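# Relocate large case into empty pallet corner beside three others

## Task

On the pallet at the -y end of the track, a large case stands next to two smaller ones. Put that large case into the vacant corner of the other pallet, the one holding three cases; those three may be pushed aside to free space. Both smaller cases must finish exactly where they began. No case may overhang the edge of its pallet by more than about a finger's width. cam_pallet_north shows the -y end from above and cam_pallet_south the +y end; in each, +y runs roughly rightward in the image. A case that lands on the floor may be picked back up, but it must finish with its lid facing up. At the end, release everything and pull the tools away: a case that stays in place only because the robot holds it does not count.

## Robot and tools

ROBOT. Two arms, left_arm and right_arm, each sit on their own carriage on a single track running along y at x = 0. left_rail carries left_arm and works on the +y half (position_m 0.6 to 3 m); right_rail carries right_arm on the -y half (position_m -3 to -0.6 m). Each arm base is at x = 0, y = its carriage position_m, z = 0.04 m, facing +x. The names left and right do not refer to image sides.

FRAME. All reported poses use one frame fixed to the table: z = 0 is the tabletop, +z up, +x the direction the arms face, +y toward their left, y = 0 at the track middle. The table starts at x = 0.50 m and spans y = -0.90 to 0.90 m; outside that the floor lies 0.53 m lower. Reported cup point positions can be slightly wrong, more so at long reach.

TOOL. Each arm ends in a vacuum tool with four cups (each 103 mm wide) pointing along the cup point's +z. In cup point axes the cups are at x = -62 and +62 mm; channel a pair at y = -104.5 mm, channel b pair at y = +104.5 mm. Overall footprint 227 mm (x) by 312 mm (y). Both cups of a channel must seal fully on a flat, smooth area, or that channel holds nothing. Cups compress up to about 21 mm under press or vacuum.

execute_actions(actions). A list of actions run one after another; every call returns state and all camera images (an empty list just observes). Each action may contain:
- rows: up to 15 rows, each applied for one control step of 1/30 s. Every row is a single list of 16 numbers, each in [-1, 1], covering both arms: left dx, dy, dz, rx, ry, rz, left suction_a, suction_b, then right dx, dy, dz, rx, ry, rz, right suction_a, suction_b. The six motion numbers are an offset, not a pose: they are measured from that cup point's pose at the start of the action (for a call's first action, the last reported pose), expressed in the cup point's own axes. Every row refers back to that same starting pose, not to the previous row. Scale: 1.0 equals 0.6 m for dx/dy/dz or 180 degrees for the rx/ry/rz rotation vector. Per step, the commanded pose is clipped to 100 mm and 16 degrees from the measured pose. Suction values: above 0.01 means on, 0 off; they persist, so to leave a tool unchanged resend its previous two values.
- steps: 1 to 450 control steps (default 15, never fewer than the number of rows). After the last row the arm keeps heading to the last target, but if cut short it may stop soon; send the remainder in a new action.
- until: end early once conditions hold, e.g. {"right_rail": {"position_status": ["!=", "moving"]}}, or {"all": {"status": "ended"}} / {"any": {"status": "ended"}}. Numbers need a comparison (=, !=, <, <=, >, >=).
- left_rail / right_rail: {"position_m": m} is an absolute carriage target, {"speed_m_s": 0.01 to 1} sets top speed (starts at 1, kept), {"stop": true} halts. Rows never move carriages. Carriages accelerate at 2 m/s2 and count as arrived within 0.6 mm. Wait for arrival before placing a tool at a scene point. Any out-of-range value or unknown name rejects the entire call.

RESULT LINES. The state line gives each cup point's end_effector_position (m), end_effector_quat_wxyz and velocities. Hand target is where the controller is now steering. Joint positions/velocities per arm: rail, shoulder pan, shoulder lift, elbow, wrist 1, 2, 3. Wrist force and torque are in the cup point axes, noisy (offset up to ~10 N), saturating near 200 N; no reading is normal early on. suction_measured_a/b: 0 means no seal, 0.83 or more airtight, lower means leakage (cardboard leaks); settles within ~1.3 s. part_present goes to 1 above 0.09 and back to 0 below 0.07; while it is 1 the controller assumes an 11.5 kg load. pose unreachable means the clearance check altered or blocked that arm's command; its carriage then brakes. Rail statuses: moving, done, stopped, contact_stop (blocked, ~970 N; re-read position after it settles), time_out (look for obstruction, then resend), stopped_with_arm (send followable rows, then resend), stopped_for_other_arm (move an arm away, wait 30 steps, resend). position_answer not_taken means resend once the carriage stands still.

OTHER TOOLS. zoom_image(camera, region [x0, y0, x1, y1] in pixels, at most 504 by 504) gives a closer view of the latest image from cam_high, cam_low, cam_pallet_north, cam_pallet_south, cam_left_wrist or cam_right_wrist (all 504x504). read_manual returns only licence text. finished_scene(scene) ends the current scene with its number; irreversible.

HANDLING. Ramp offsets gradually (about 0.01 per row, 6 mm per step) so loads do not shake free. To release: lower in tiny increments until contact, then in one action switch both channels off while backing straight away. If a cup seals to the table, turn that channel off. Holding still while suction starts can lift a case. Hand-overs: set the case down, turn the giver off before the taker on, lift the giver clear first.

AVOID. Arms touching or pressing each other (any part, including tools, cameras, held cases and carriages); clearance checks do not guard held objects. Force of 400 N on an arm or joint torque at its limit (pan and lift 664, elbow 389, wrists 96.3 N m) stops that arm for 10 s. Do not knock cases off the work area, drop or slam them, or push hard. Loose objects may occasionally be nudged by outside disturbances. The robot holds its last command while you deliberate.

Each tool is called after "Request:" as a command line: name --argument value for each argument, lists and objects as JSON in quotes; but a table of rows of numbers goes row by row, as --pt "numbers of a row", without its own name.

## Session

Request:
execute_actions --actions '[]'

Scene clock: 0.00 s.
left_arm: end_effector_position=(+0.8504, +1.6809, +0.4402) suction_measured_a=0.01 part_present_a=0 suction_measured_b=0.01 part_present_b=0 end_effector_quat_wxyz=(+0.000, +0.001, +1.000, +0.001) end_effector_velocity=(+0.000, -0.000, -0.000) end_effector_angular_velocity=(+0.000, +0.000, -0.000) | right_arm: end_effector_position=(+0.8503, -2.9220, +0.4408) suction_measured_a=0.00 part_present_a=0 suction_measured_b=0.00 part_present_b=0 end_effector_quat_wxyz=(+0.001, -0.000, +1.000, +0.001) end_effector_velocity=(-0.000, +0.000, +0.000) end_effector_angular_velocity=(-0.000, -0.000, +0.000)
Joint positions: left_arm=[ 1.681 -0.239 -1.498  2.091 -2.165 -1.569  1.333] | right_arm=[-2.921 -0.24  -1.499  2.092 -2.166 -1.569  1.331]
Joint velocities: left_arm=[ 0. -0.  0. -0.  0. -0. -0.] | right_arm=[ 0.  0. -0.  0. -0. -0.  0.]
Wrist force (N, on the end effector, along its own x y z axes, offset not removed): no reading
Wrist torque (N m, same axes, about the end effector's origin, offset not removed): no reading
Hand target (left_arm): +0.850, +1.681, +0.440; +0.000, +0.001, +1.000, +0.001
Hand target (right_arm): +0.850, -2.922, +0.441; +0.001, -0.000, +1.000, +0.001
left_rail: position_m=1.681 position_m_goal=1.681 speed_m_s=1.00 position_status=done position_answer=taken refusals=0
right_rail: position_m=-2.921 position_m_goal=-2.921 speed_m_s=1.00 position_status=done position_answer=taken refusals=0

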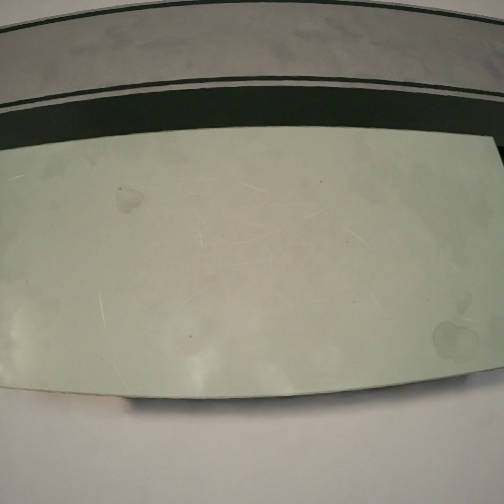

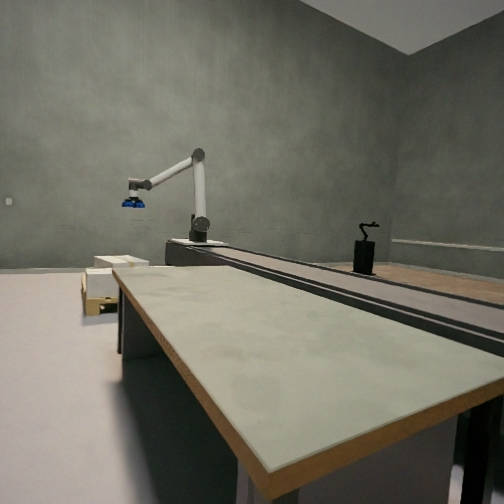

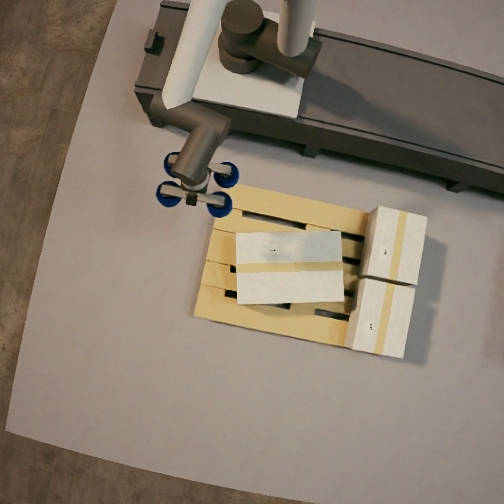

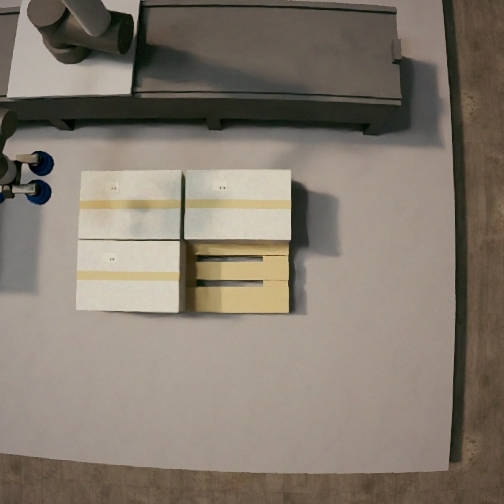

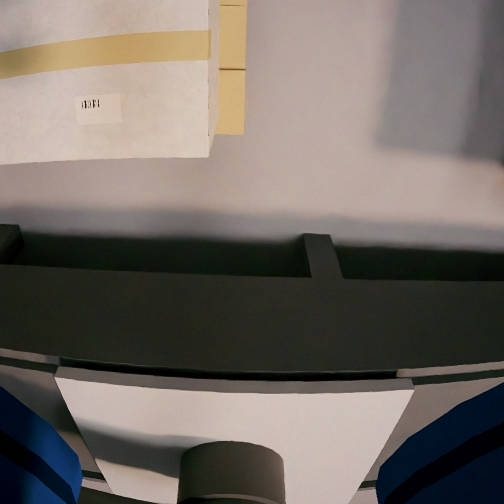

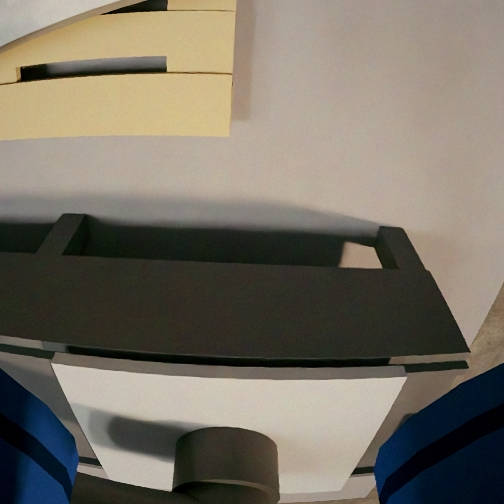

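Request:
zoom_image --camera "cam_pallet_north" --region '[130, 120, 470, 400]'

Request:
zoom_image --camera "cam_pallet_south" --region '[0, 100, 360, 360]'

Region (130, 120, 470, 400) of cam_pallet_north's 504x504 image, scaled by 1.482, with more detail than that image has; it fills the top 415 rows of this view, and the rest is white.

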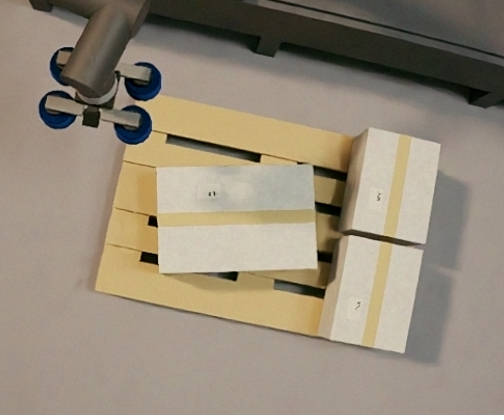

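Region (0, 100, 360, 360) of cam_pallet_south's 504x504 image, scaled by 1.400, with more detail than that image has.

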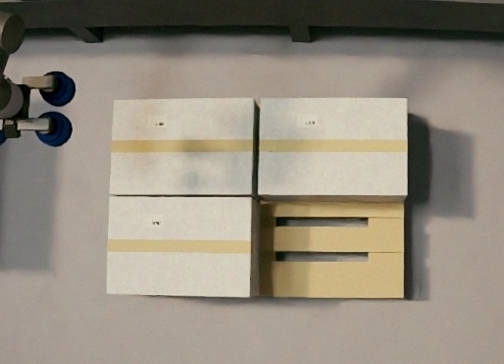

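Request:
execute_actions --actions '[{"left_rail":{"position_m":2.3},"right_rail":{"position_m":-2.45},"steps":60,"until":{"all":{"status":"ended"}}},{"rows":[[-0.1,0,0,0,-0.05,0,0,0,-0.1,0,0.1,0,0,-0.02,0,0],[-0.2,0,0,0,-0.1,0,0,0,-0.2,0,0.2,0,0,-0.04,0,0],[-0.3,0,0,0,-0.183,0,0,0,-0.333,0,0.5,0,0,-0.078,0,0]],"steps":45}]'

Scene clock: 27.03 s.
left_arm: end_effector_position=(+1.0304, +2.3000, +0.4402) suction_measured_a=0.01 part_present_a=0 suction_measured_b=0.01 part_present_b=0 end_effector_quat_wxyz=(+0.284, +0.000, +0.959, +0.001) end_effector_velocity=(+0.000, +0.000, -0.000) end_effector_angular_velocity=(+0.000, +0.000, +0.000) | right_arm: end_effector_position=(+1.0503, -2.4509, +0.1411) suction_measured_a=0.00 part_present_a=0 suction_measured_b=0.00 part_present_b=0 end_effector_quat_wxyz=(+0.001, -0.122, +0.992, +0.000) end_effector_velocity=(+0.000, -0.000, -0.000) end_effector_angular_velocity=(+0.000, +0.000, -0.000)
Joint positions: left_arm=[ 2.3   -0.233 -1.334  2.123 -2.923 -1.444  1.376] | right_arm=[-2.45  -0.194 -1.034  1.973 -2.512 -1.569  1.132]
Joint velocities: left_arm=[ 0.  0.  0.  0. -0.  0.  0.] | right_arm=[ 0.  0.  0. -0. -0. -0.  0.]
Wrist force (N, on the end effector, along its own x y z axes, offset not removed): left_arm=[-1.1 -3.7 -2.6] | right_arm=[0.7 -7.2 -6.5]
Wrist torque (N m, same axes, about the end effector's origin, offset not removed): left_arm=[-0.66 0.09 0.02] | right_arm=[-1.10 0.15 0.28]
Hand target (left_arm): +1.030, +2.300, +0.440; +0.284, +0.000, +0.959, +0.001
Hand target (right_arm): +1.050, -2.451, +0.141; +0.001, -0.122, +0.992, +0.000
Off the commanded pose (left_arm): 0.000 m, 0 deg.
Off the commanded pose (right_arm): 0.001 m, 0 deg.
left_rail: position_m=2.300 position_m_goal=2.300 speed_m_s=1.00 position_status=done position_answer=taken refusals=0
right_rail: position_m=-2.450 position_m_goal=-2.450 speed_m_s=1.00 position_status=done position_answer=taken refusals=0

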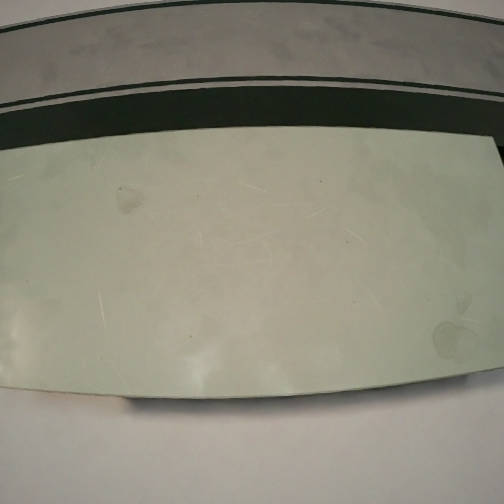

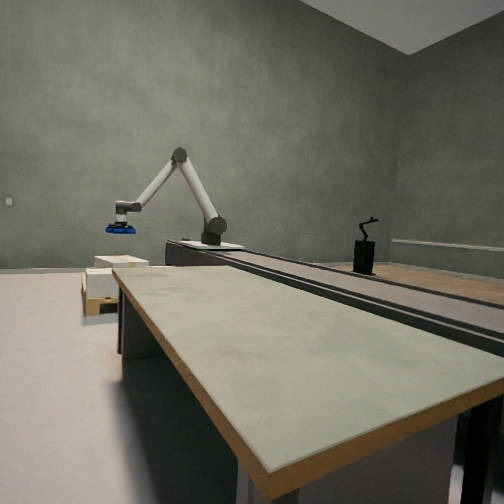

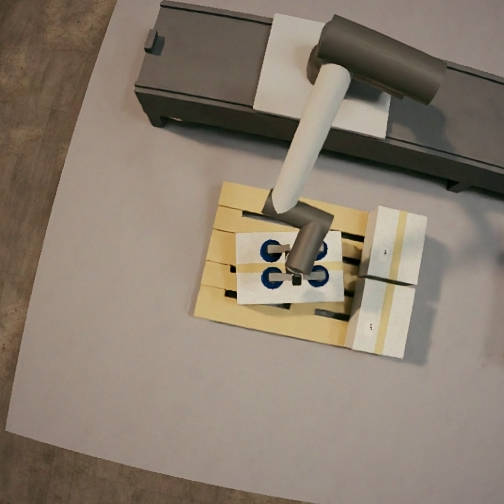

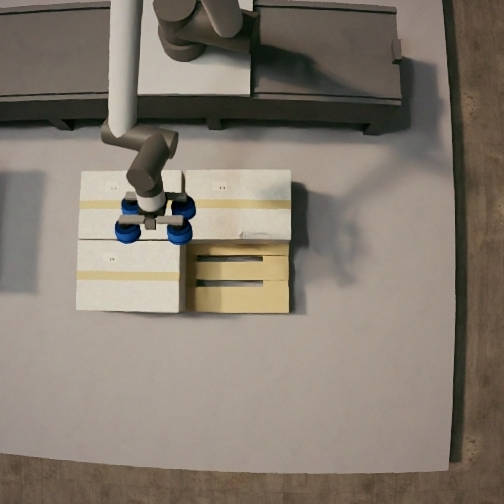

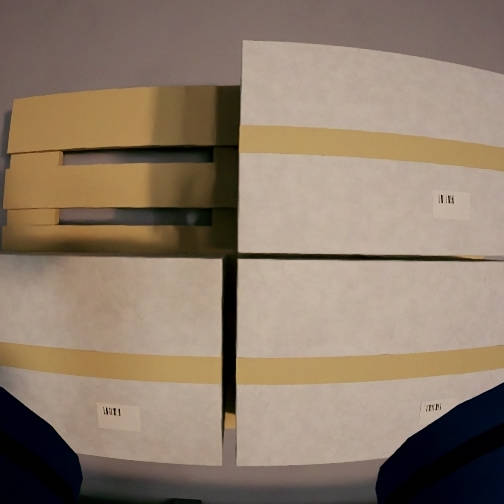

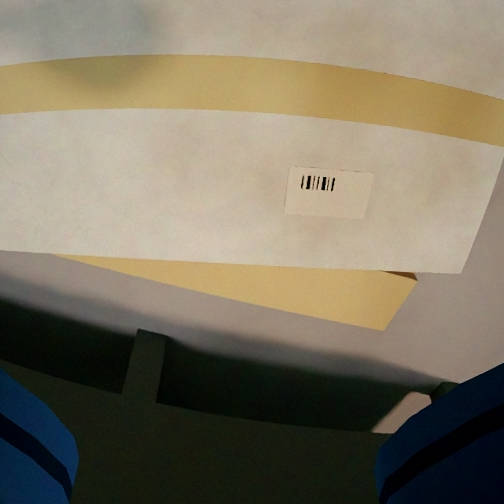

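Request:
zoom_image --camera "cam_pallet_north" --region '[210, 200, 370, 330]'

Region (210, 200, 370, 330) of cam_pallet_north's 504x504 image, scaled by 3.150, with more detail than that image has; it fills the top 410 rows of this view, and the rest is white.

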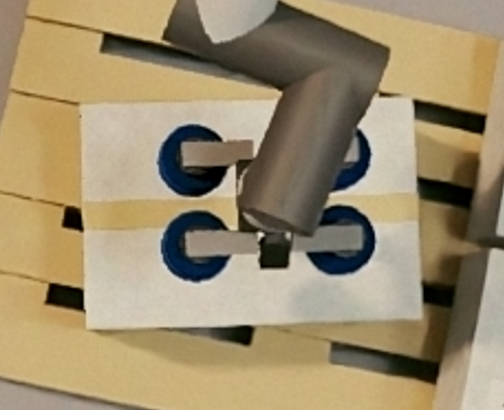

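Request:
execute_actions --actions '[{"rows":[[0,0.1,0,0,0,0,0,0,-0.01,0,0.08,0,0,0,0,0],[0,0.25,0,0,0,0,0,0,-0.02,0,0.18,0,0,0,0,0],[-0.28,0.5,0.18,0,0,0,0,0,-0.033,0,0.3,0,0,0,0,0]],"steps":35}]'

Request:
zoom_image --camera "cam_pallet_north" --region '[210, 200, 370, 330]'

Scene clock: 38.97 s.
left_arm: end_effector_position=(+1.2298, +2.5998, +0.4408) suction_measured_a=0.01 part_present_a=0 suction_measured_b=0.01 part_present_b=0 end_effector_quat_wxyz=(+0.284, +0.000, +0.959, +0.001) end_effector_velocity=(+0.002, +0.002, +0.000) end_effector_angular_velocity=(-0.000, +0.000, -0.000) | right_arm: end_effector_position=(+1.0696, -2.4462, -0.0389) suction_measured_a=0.00 part_present_a=0 suction_measured_b=0.00 part_present_b=0 end_effector_quat_wxyz=(+0.001, -0.122, +0.992, +0.000) end_effector_velocity=(-0.000, +0.000, -0.000) end_effector_angular_velocity=(+0.000, +0.000, -0.000)
Joint positions: left_arm=[ 2.3    0.091 -1.103  1.768 -2.809 -1.619  1.648] | right_arm=[-2.45  -0.186 -0.826  1.963 -2.71  -1.569  1.14 ]
Joint velocities: left_arm=[ 0.     0.001  0.002 -0.005  0.003 -0.001  0.001] | right_arm=[ 0.  0.  0. -0. -0.  0.  0.]
Wrist force (N, on the end effector, along its own x y z axes, offset not removed): left_arm=[-5.8 -3.4 -4.2] | right_arm=[3.9 -5.9 -4.7]
Wrist torque (N m, same axes, about the end effector's origin, offset not removed): left_arm=[-0.57 0.80 0.04] | right_arm=[-0.98 -0.32 0.35]
Hand target (left_arm): +1.230, +2.600, +0.441; +0.284, +0.000, +0.959, +0.001
Hand target (right_arm): +1.070, -2.446, -0.039; +0.001, -0.122, +0.992, +0.000
Off the commanded pose (left_arm): 0.001 m, 0 deg.
Off the commanded pose (right_arm): 0.000 m, 0 deg.
left_rail: position_m=2.300 position_m_goal=2.300 speed_m_s=1.00 position_status=done position_answer=taken refusals=0
right_rail: position_m=-2.450 position_m_goal=-2.450 speed_m_s=1.00 position_status=done position_answer=taken refusals=0

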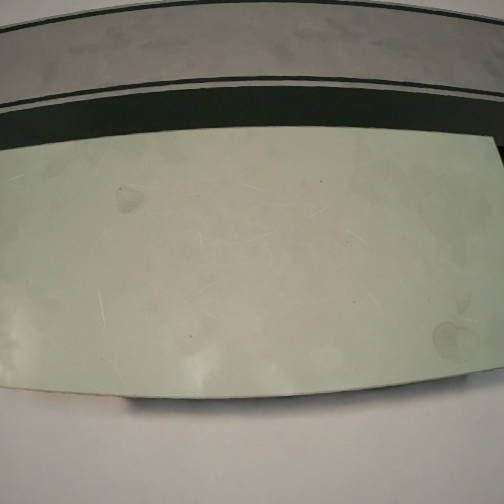

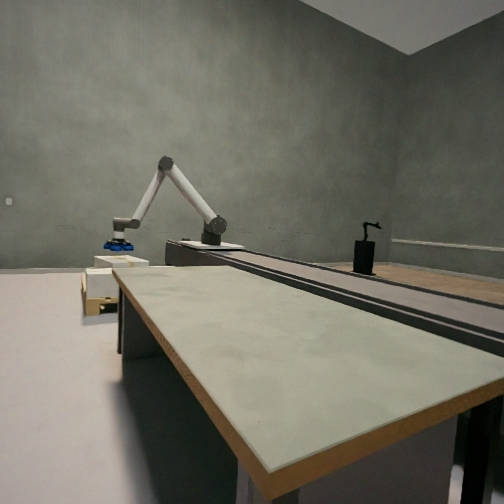

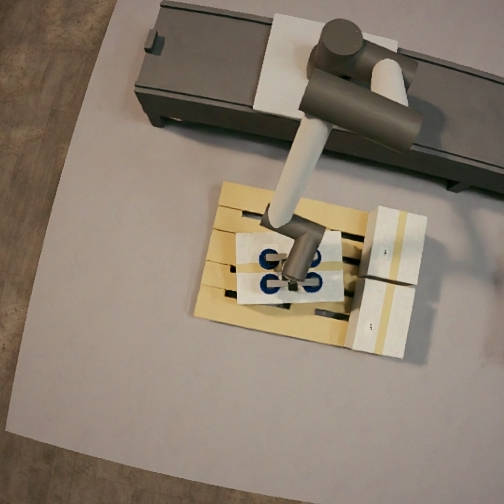

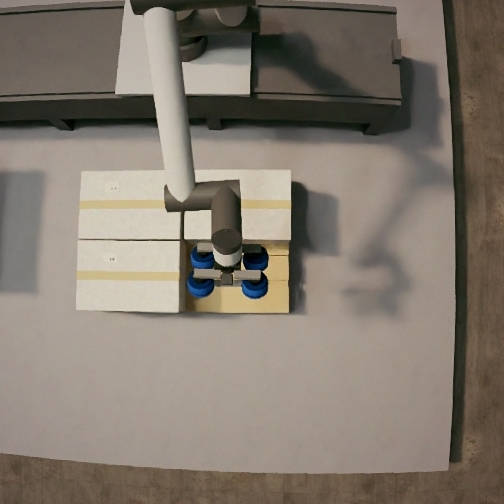

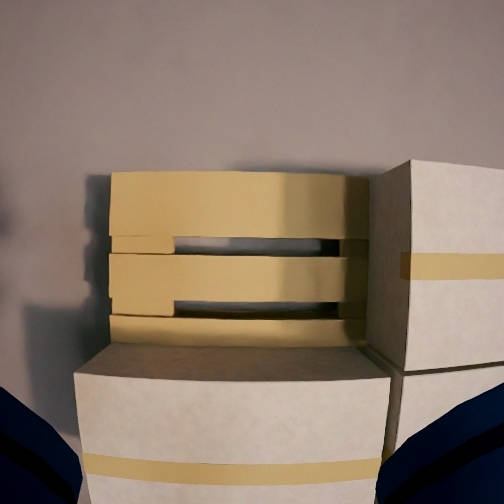

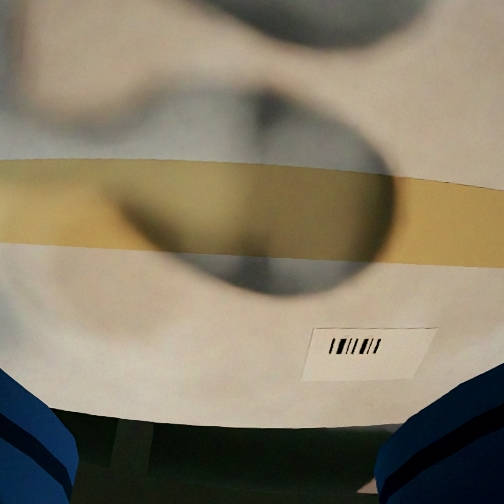

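Region (210, 200, 370, 330) of cam_pallet_north's 504x504 image, scaled by 3.150, with more detail than that image has; it fills the top 410 rows of this view, and the rest is white.

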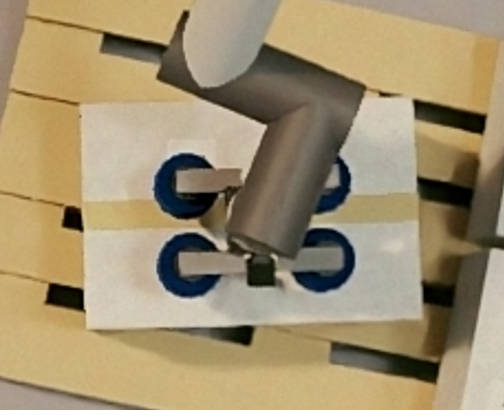

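Request:
execute_actions --actions '[{"rows":[[0,0,0,0,0,0,0,0,0.015,0,0.04,0,0,0,0,0],[0,0,0,0,0,0,0,0,0.03,0,0.08,0,0,0,0,0],[0,0,0,0,0,0,0,0,0.047,0,0.14,0,0,0,0,0]],"steps":22}]'

Request:
zoom_image --camera "cam_pallet_north" --region '[210, 200, 370, 330]'

Request:
zoom_image --camera "cam_low" --region '[60, 210, 180, 320]'

Scene clock: 53.27 s.
left_arm: end_effector_position=(+1.2298, +2.5999, +0.4408) suction_measured_a=0.01 part_present_a=0 suction_measured_b=0.01 part_present_b=0 end_effector_quat_wxyz=(+0.284, +0.000, +0.959, +0.001) end_effector_velocity=(-0.000, -0.000, +0.000) end_effector_angular_velocity=(+0.000, +0.000, +0.000) | right_arm: end_effector_position=(+1.0424, -2.4530, -0.1227) suction_measured_a=0.00 part_present_a=0 suction_measured_b=0.00 part_present_b=0 end_effector_quat_wxyz=(+0.001, -0.122, +0.992, +0.000) end_effector_velocity=(-0.000, -0.000, -0.002) end_effector_angular_velocity=(-0.000, -0.000, -0.000)
Joint positions: left_arm=[ 2.3    0.091 -1.103  1.768 -2.809 -1.619  1.648] | right_arm=[-2.45  -0.197 -0.74   1.995 -2.828 -1.569  1.128]
Joint velocities: left_arm=[ 0. -0. -0.  0. -0.  0. -0.] | right_arm=[ 0.    -0.     0.002  0.    -0.002 -0.    -0.   ]
Wrist force (N, on the end effector, along its own x y z axes, offset not removed): left_arm=[-0.5 -4.1 -2.9] | right_arm=[3.0 -6.0 -3.4]
Wrist torque (N m, same axes, about the end effector's origin, offset not removed): left_arm=[-0.63 0.01 0.07] | right_arm=[-0.93 -0.27 0.36]
Hand target (left_arm): +1.230, +2.600, +0.441; +0.284, +0.000, +0.959, +0.001
Hand target (right_arm): +1.042, -2.453, -0.123; +0.001, -0.122, +0.992, +0.000
Off the commanded pose (left_arm): 0.000 m, 0 deg.
Off the commanded pose (right_arm): 0.000 m, 0 deg.
left_rail: position_m=2.300 position_m_goal=2.300 speed_m_s=1.00 position_status=done position_answer=taken refusals=0
right_rail: position_m=-2.450 position_m_goal=-2.450 speed_m_s=1.00 position_status=done position_answer=taken refusals=0

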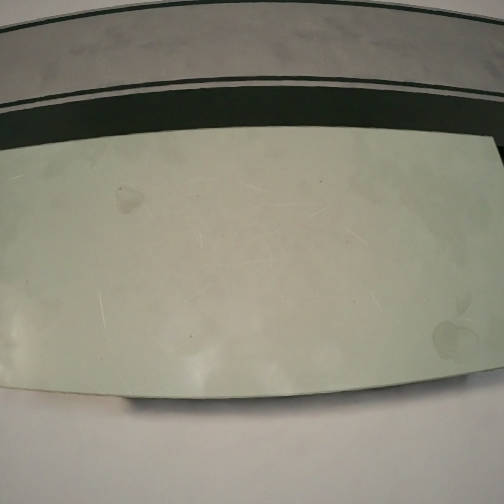

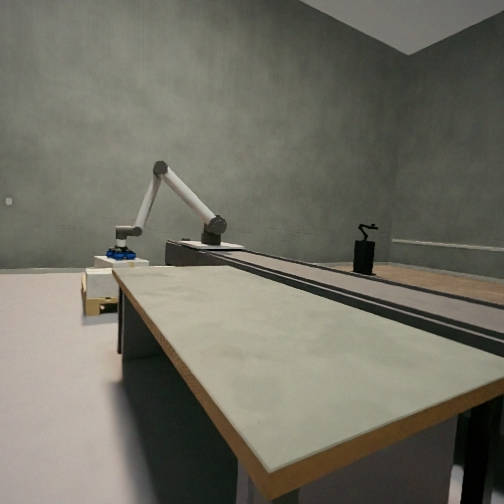

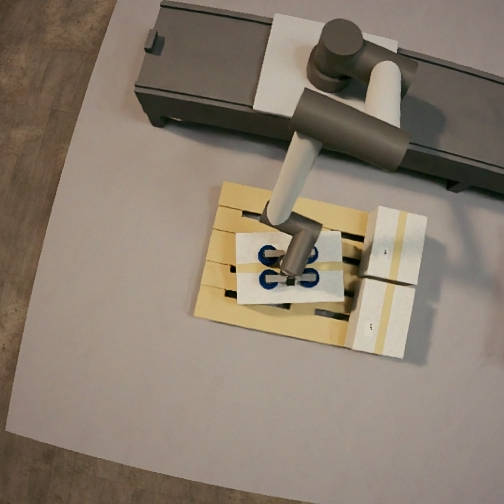

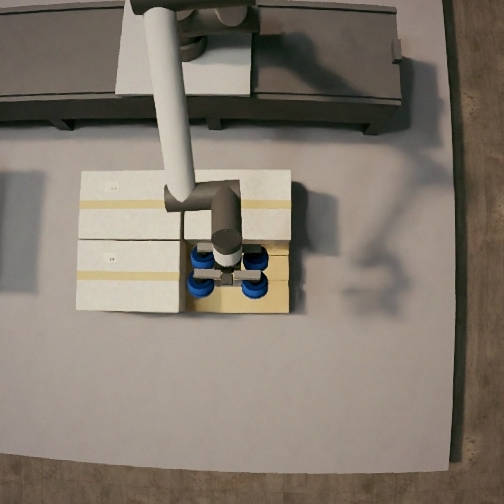

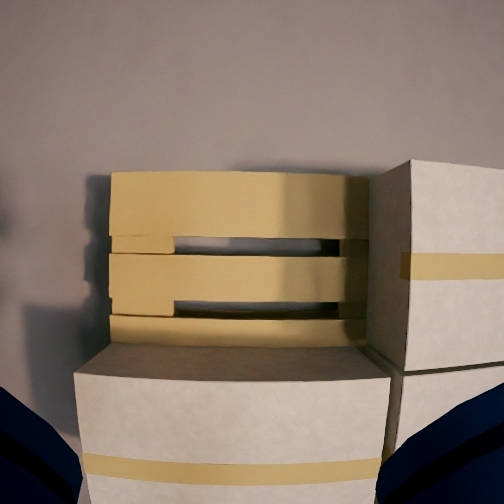

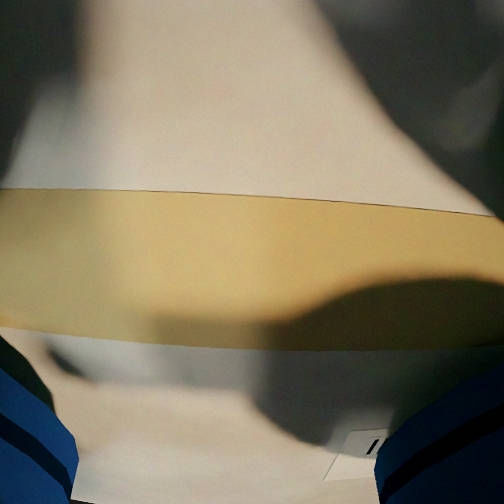

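Region (210, 200, 370, 330) of cam_pallet_north's 504x504 image, scaled by 3.150, with more detail than that image has; it fills the top 410 rows of this view, and the rest is white.

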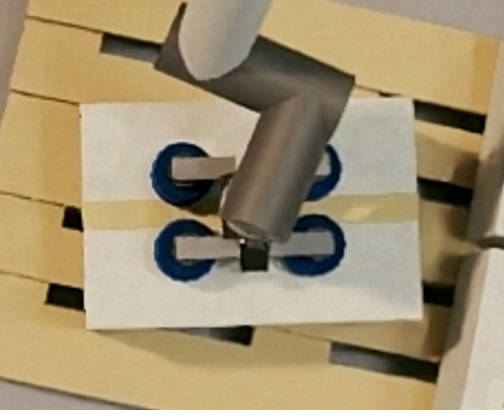

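Region (60, 210, 180, 320) of cam_low's 504x504 image, scaled by 4.200, with more detail than that image has; it fills the top 462 rows of this view, and the rest is white.

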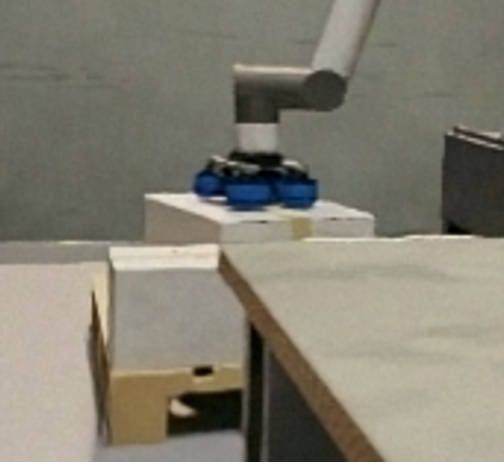

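Request:
execute_actions --actions '[{"rows":[[0,0,0,0,0,0,0,0,0,0.004,0.005,0,0,0,1,1],[0,0,0,0,0,0,0,0,0,0.008,0.01,0,0,0,1,1],[0,0,0,0,0,0,0,0,0,0.012,0.015,0,0,0,1,1],[0,0,0,0,0,0,0,0,0,0.012,0.02,0,0,0,1,1],[0,0,0,0,0,0,0,0,0,0.012,0.025,0,0,0,1,1],[0,0,0,0,0,0,0,0,0,0.012,0.03,0,0,0,1,1],[0,0,0,0,0,0,0,0,0,0.012,0.035,0,0,0,1,1],[0,0,0,0,0,0,0,0,0,0.012,0.04,0,0,0,1,1],[0,0,0,0,0,0,0,0,0,0.012,0.045,0,0,0,1,1],[0,0,0,0,0,0,0,0,0,0.012,0.05,0,0,0,1,1]],"steps":20}]'

Scene clock: 58.83 s.
left_arm: end_effector_position=(+1.2298, +2.5998, +0.4408) suction_measured_a=0.01 part_present_a=0 suction_measured_b=0.01 part_present_b=0 end_effector_quat_wxyz=(+0.284, +0.000, +0.959, +0.001) end_effector_velocity=(-0.000, -0.000, +0.000) end_effector_angular_velocity=(+0.000, -0.000, +0.000) | right_arm: end_effector_position=(+1.0406, -2.4461, -0.1524) suction_measured_a=0.84 part_present_a=1 suction_measured_b=0.85 part_present_b=1 end_effector_quat_wxyz=(+0.001, -0.122, +0.992, +0.000) end_effector_velocity=(-0.000, +0.000, -0.004) end_effector_angular_velocity=(+0.000, +0.000, +0.000)
Joint positions: left_arm=[ 2.3    0.091 -1.103  1.768 -2.809 -1.619  1.648] | right_arm=[-2.45  -0.191 -0.705  1.991 -2.859 -1.569  1.135]
Joint velocities: left_arm=[ 0. -0. -0.  0.  0.  0. -0.] | right_arm=[ 0.     0.     0.005 -0.001 -0.004  0.     0.   ]
Wrist force (N, on the end effector, along its own x y z axes, offset not removed): left_arm=[-0.2 -4.4 -2.4] | right_arm=[7.6 -9.5 9.7]
Wrist torque (N m, same axes, about the end effector's origin, offset not removed): left_arm=[-0.65 0.02 -0.10] | right_arm=[-4.98 0.68 0.58]
Hand target (left_arm): +1.230, +2.600, +0.441; +0.284, +0.000, +0.959, +0.001
Hand target (right_arm): +1.041, -2.446, -0.153; +0.001, -0.122, +0.992, +0.000
Off the commanded pose (left_arm): 0.000 m, 0 deg.
Off the commanded pose (right_arm): 0.000 m, 0 deg.
left_rail: position_m=2.300 position_m_goal=2.300 speed_m_s=1.00 position_status=done position_answer=taken refusals=0
right_rail: position_m=-2.450 position_m_goal=-2.450 speed_m_s=1.00 position_status=done position_answer=taken refusals=0

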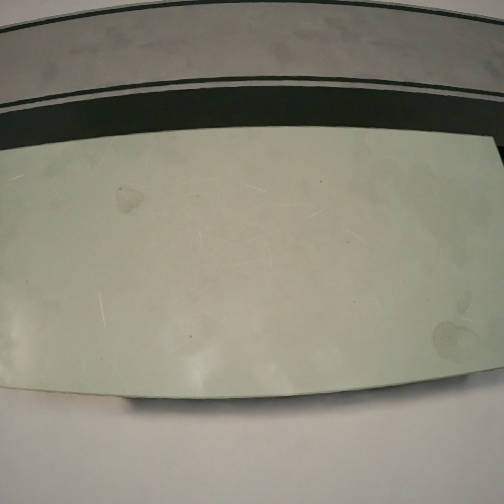

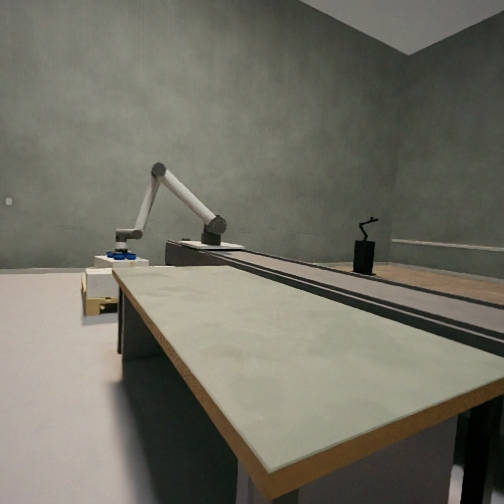

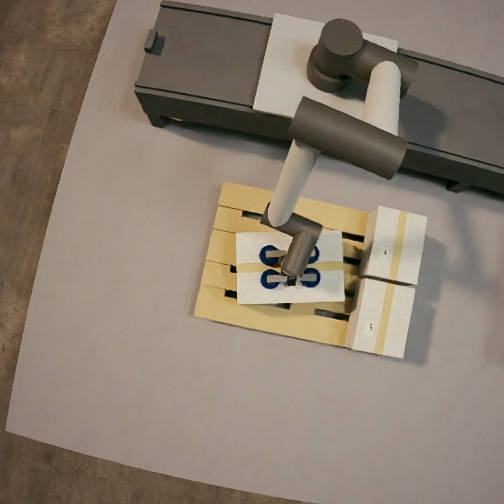

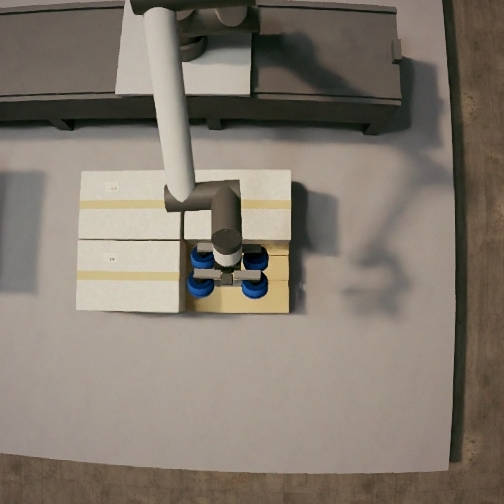

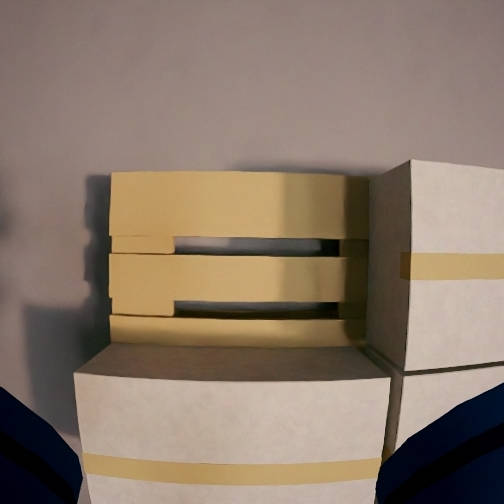

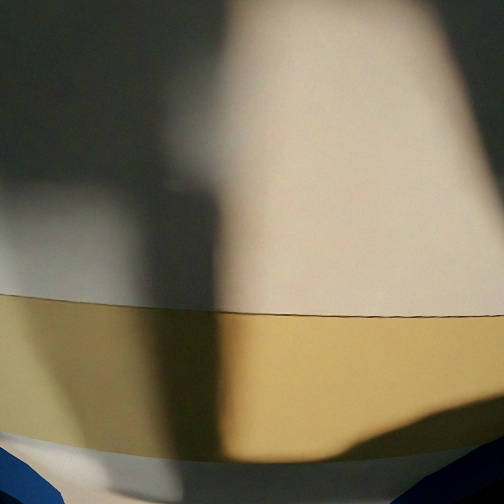

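Request:
execute_actions --actions '[{"rows":[[0.005,-0.01,-0.003,0,0.002,0,0,0,0,0,-0.005,0,0,0,1,1],[0.015,-0.03,-0.01,0,0.006,0,0,0,0,0,-0.015,0,0,0,1,1],[0.03,-0.06,-0.02,0,0.012,0,0,0,0,0,-0.03,0,0,0,1,1],[0.05,-0.1,-0.035,0,0.02,0,0,0,0,0,-0.05,0,0,0,1,1],[0.08,-0.15,-0.05,0,0.03,0,0,0,0,0,-0.075,0,0,0,1,1],[0.11,-0.2,-0.07,0,0.045,0,0,0,0,0,-0.105,0,0,0,1,1],[0.15,-0.27,-0.1,0,0.06,0,0,0,0,0,-0.14,0,0,0,1,1],[0.19,-0.34,-0.12,0,0.075,0,0,0,0,0,-0.18,0,0,0,1,1],[0.23,-0.42,-0.15,0,0.09,0,0,0,0,0,-0.22,0,0,0,1,1],[0.27,-0.49,-0.18,0,0.11,0,0,0,0,0,-0.26,0,0,0,1,1],[0.31,-0.56,-0.2,0,0.125,0,0,0,0,0,-0.3,0,0,0,1,1],[0.35,-0.63,-0.23,0,0.14,0,0,0,0,0,-0.34,0,0,0,1,1],[0.39,-0.7,-0.25,0,0.155,0,0,0,0,0,-0.38,0,0,0,1,1],[0.43,-0.77,-0.28,0,0.17,0,0,0,0,0,-0.43,0,0,0.02,1,1],[0.461,-0.833,-0.3,0,0.183,0,0,0,0,0,-0.8,0,0,0.078,1,1]],"steps":45},{"left_rail":{"position_m":1.3},"right_rail":{"position_m":-0.6},"steps":120,"until":{"all":{"status":"ended"}}}]'

Scene clock: 80.67 s.
left_arm: end_effector_position=(+0.8999, +1.1000, +0.4415) suction_measured_a=0.01 part_present_a=0 suction_measured_b=0.01 part_present_b=0 end_effector_quat_wxyz=(+0.000, +0.001, +1.000, +0.001) end_effector_velocity=(-0.000, +0.000, -0.000) end_effector_angular_velocity=(+0.000, +0.000, -0.000) | right_arm: end_effector_position=(+1.0403, -0.5958, +0.3276) suction_measured_a=0.89 part_present_a=1 suction_measured_b=0.89 part_present_b=1 end_effector_quat_wxyz=(+0.001, -0.000, +1.000, +0.001) end_effector_velocity=(-0.000, -0.003, -0.000) end_effector_angular_velocity=(-0.006, +0.001, -0.002)
Joint positions: left_arm=[ 1.3   -0.439 -1.419  1.998 -2.15  -1.569  1.133] | right_arm=[-0.6   -0.191 -1.213  1.91  -2.27  -1.569  1.38 ]
Joint velocities: left_arm=[ 0.  0.  0. -0.  0. -0.  0.] | right_arm=[ 0.    -0.002  0.    -0.     0.    -0.006  0.   ]
Wrist force (N, on the end effector, along its own x y z axes, offset not removed): left_arm=[0.1 -3.2 -2.1] | right_arm=[-1.5 10.7 9.8]
Wrist torque (N m, same axes, about the end effector's origin, offset not removed): left_arm=[-0.55 -0.07 -0.03] | right_arm=[-6.49 0.78 0.27]
Hand target (left_arm): +0.900, +1.100, +0.442; +0.000, +0.001, +1.000, +0.001
Hand target (right_arm): +1.040, -0.596, +0.328; +0.001, -0.000, +1.000, +0.001
Off the commanded pose (left_arm): 0.001 m, 0 deg.
Off the commanded pose (right_arm): 0.001 m, 0 deg.
left_rail: position_m=1.300 position_m_goal=1.300 speed_m_s=1.00 position_status=done position_answer=taken refusals=0
right_rail: position_m=-0.600 position_m_goal=-0.600 speed_m_s=1.00 position_status=done position_answer=taken refusals=0

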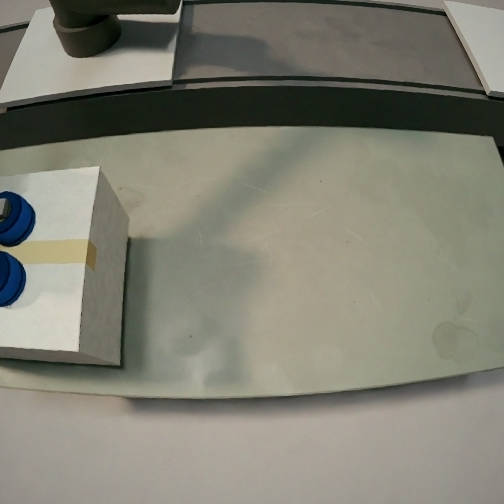

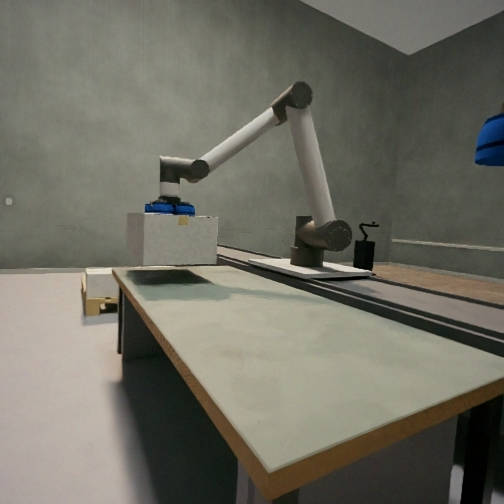

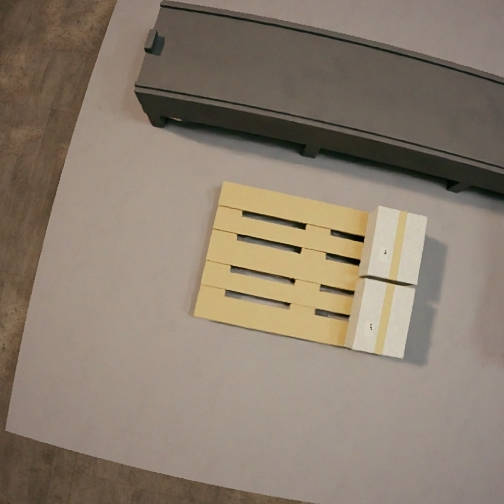

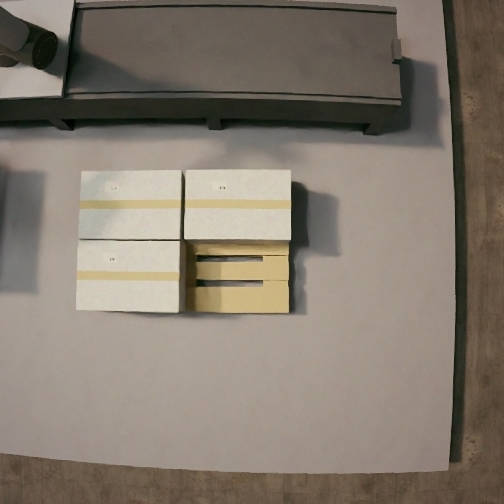

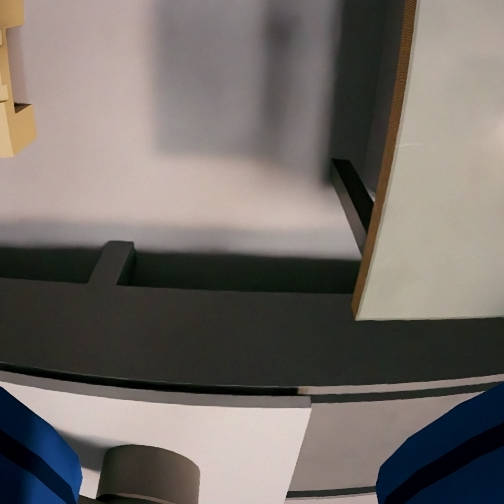

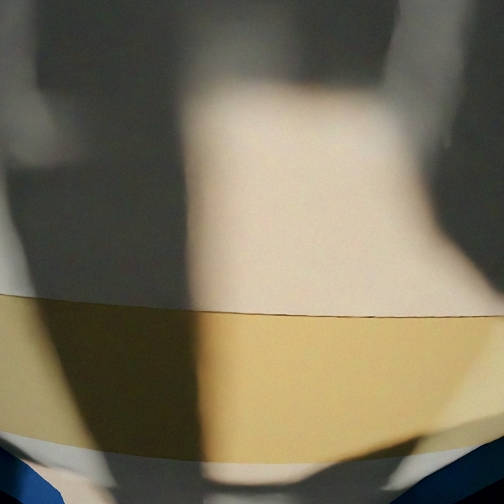

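Request:
execute_actions --actions '[{"rows":[[0,0,0,0,0,0,0,0,0.002,0.008,0,0,0,0,1,1],[0,0,0,0,0,0,0,0,0.005,0.02,0,0,0,0,1,1],[0,0,0,0,0,0,0,0,0.01,0.04,0.004,0,0,0,1,1],[0,0,0,0,0,0,0,0,0.016,0.07,0.008,0,0,0,1,1],[0,0,0,0,0,0,0,0,0.024,0.1,0.012,0,0,0,1,1],[0,0,0,0,0,0,0,0,0.033,0.14,0.017,0,0,0,1,1],[0,0,0,0,0,0,0,0,0.042,0.18,0.022,0,0,0,1,1],[0,0,0,0,0,0,0,0,0.052,0.22,0.027,0,0,0,1,1],[0,0,0,0,0,0,0,0,0.062,0.26,0.032,0,0,0,1,1],[0,0,0,0,0,0,0,0,0.072,0.3,0.037,0,0,0,1,1],[0,0,0,0,0,0,0,0,0.233,0.993,0.125,0,0,0,1,1]],"steps":50}]'

Request:
zoom_image --camera "cam_low" --region '[100, 150, 380, 380]'

Scene clock: 92.30 s.
left_arm: end_effector_position=(+0.8999, +1.1000, +0.4415) suction_measured_a=0.01 part_present_a=0 suction_measured_b=0.01 part_present_b=0 end_effector_quat_wxyz=(+0.000, +0.001, +1.000, +0.001) end_effector_velocity=(-0.000, +0.000, +0.000) end_effector_angular_velocity=(-0.000, -0.000, +0.000) | right_arm: end_effector_position=(+0.9010, -0.0002, +0.2527) suction_measured_a=0.89 part_present_a=1 suction_measured_b=0.89 part_present_b=1 end_effector_quat_wxyz=(+0.001, -0.000, +1.000, +0.001) end_effector_velocity=(+0.000, +0.003, -0.000) end_effector_angular_velocity=(-0.000, +0.000, -0.000)
Joint positions: left_arm=[ 1.3   -0.439 -1.419  1.998 -2.15  -1.569  1.133] | right_arm=[-0.6    0.4   -1.112  1.885 -2.345 -1.569  1.971]
Joint velocities: left_arm=[ 0.  0. -0.  0. -0.  0. -0.] | right_arm=[ 0.     0.003  0.002 -0.003  0.001 -0.     0.003]
Wrist force (N, on the end effector, along its own x y z axes, offset not removed): left_arm=[-1.3 -3.2 -1.8] | right_arm=[3.1 -5.7 8.9]
Wrist torque (N m, same axes, about the end effector's origin, offset not removed): left_arm=[-0.55 0.10 -0.04] | right_arm=[-5.46 0.23 0.40]
Hand target (left_arm): +0.900, +1.100, +0.442; +0.000, +0.001, +1.000, +0.001
Hand target (right_arm): +0.901, +0.000, +0.253; +0.001, -0.000, +1.000, +0.001
Off the commanded pose (left_arm): 0.000 m, 0 deg.
Off the commanded pose (right_arm): 0.001 m, 0 deg.
left_rail: position_m=1.300 position_m_goal=1.300 speed_m_s=1.00 position_status=done position_answer=taken refusals=0
right_rail: position_m=-0.600 position_m_goal=-0.600 speed_m_s=1.00 position_status=done position_answer=taken refusals=0

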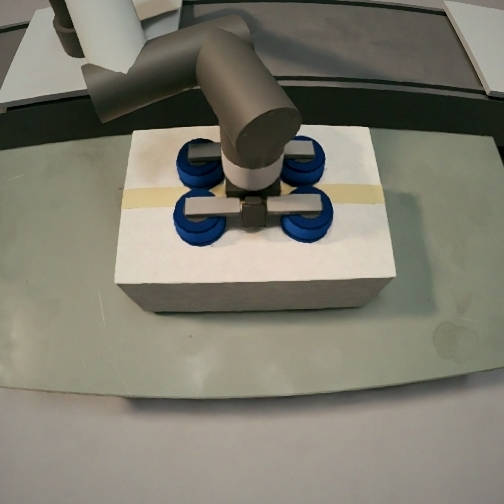

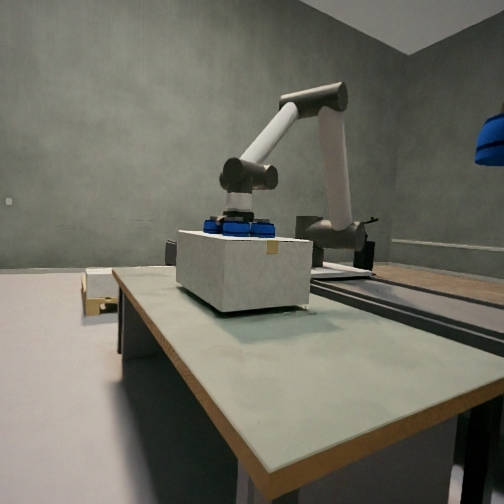

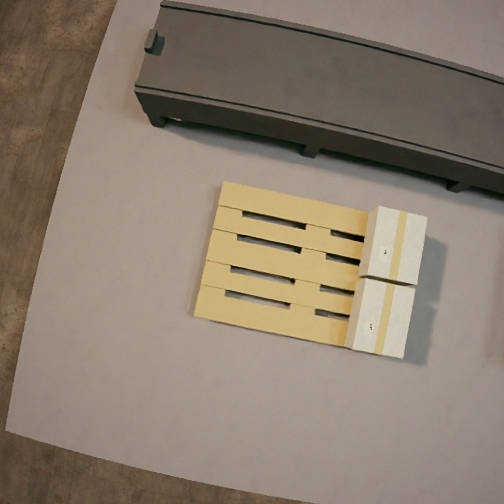

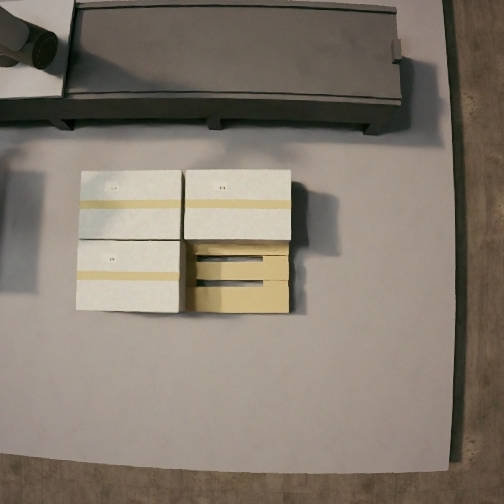

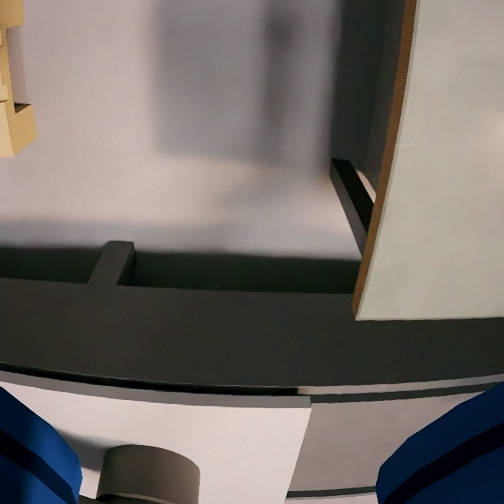

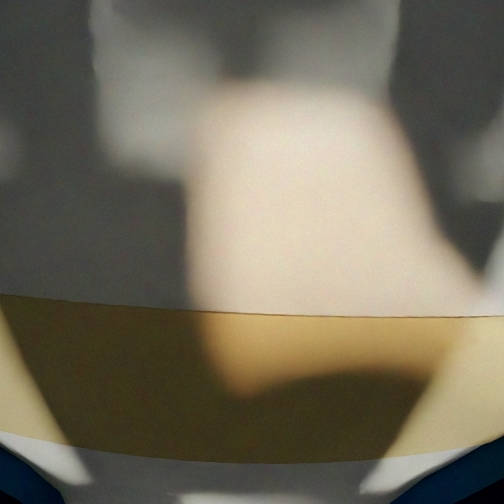

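Region (100, 150, 380, 380) of cam_low's 504x504 image, scaled by 1.800, with more detail than that image has; it fills the top 414 rows of this view, and the rest is white.

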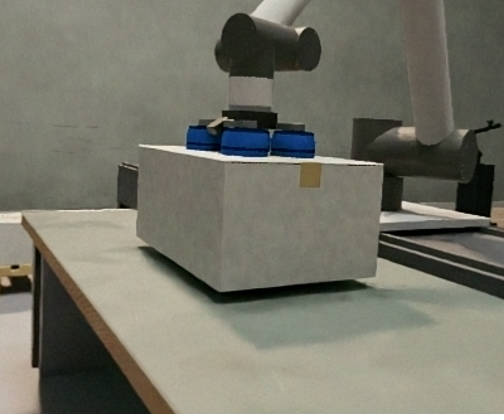

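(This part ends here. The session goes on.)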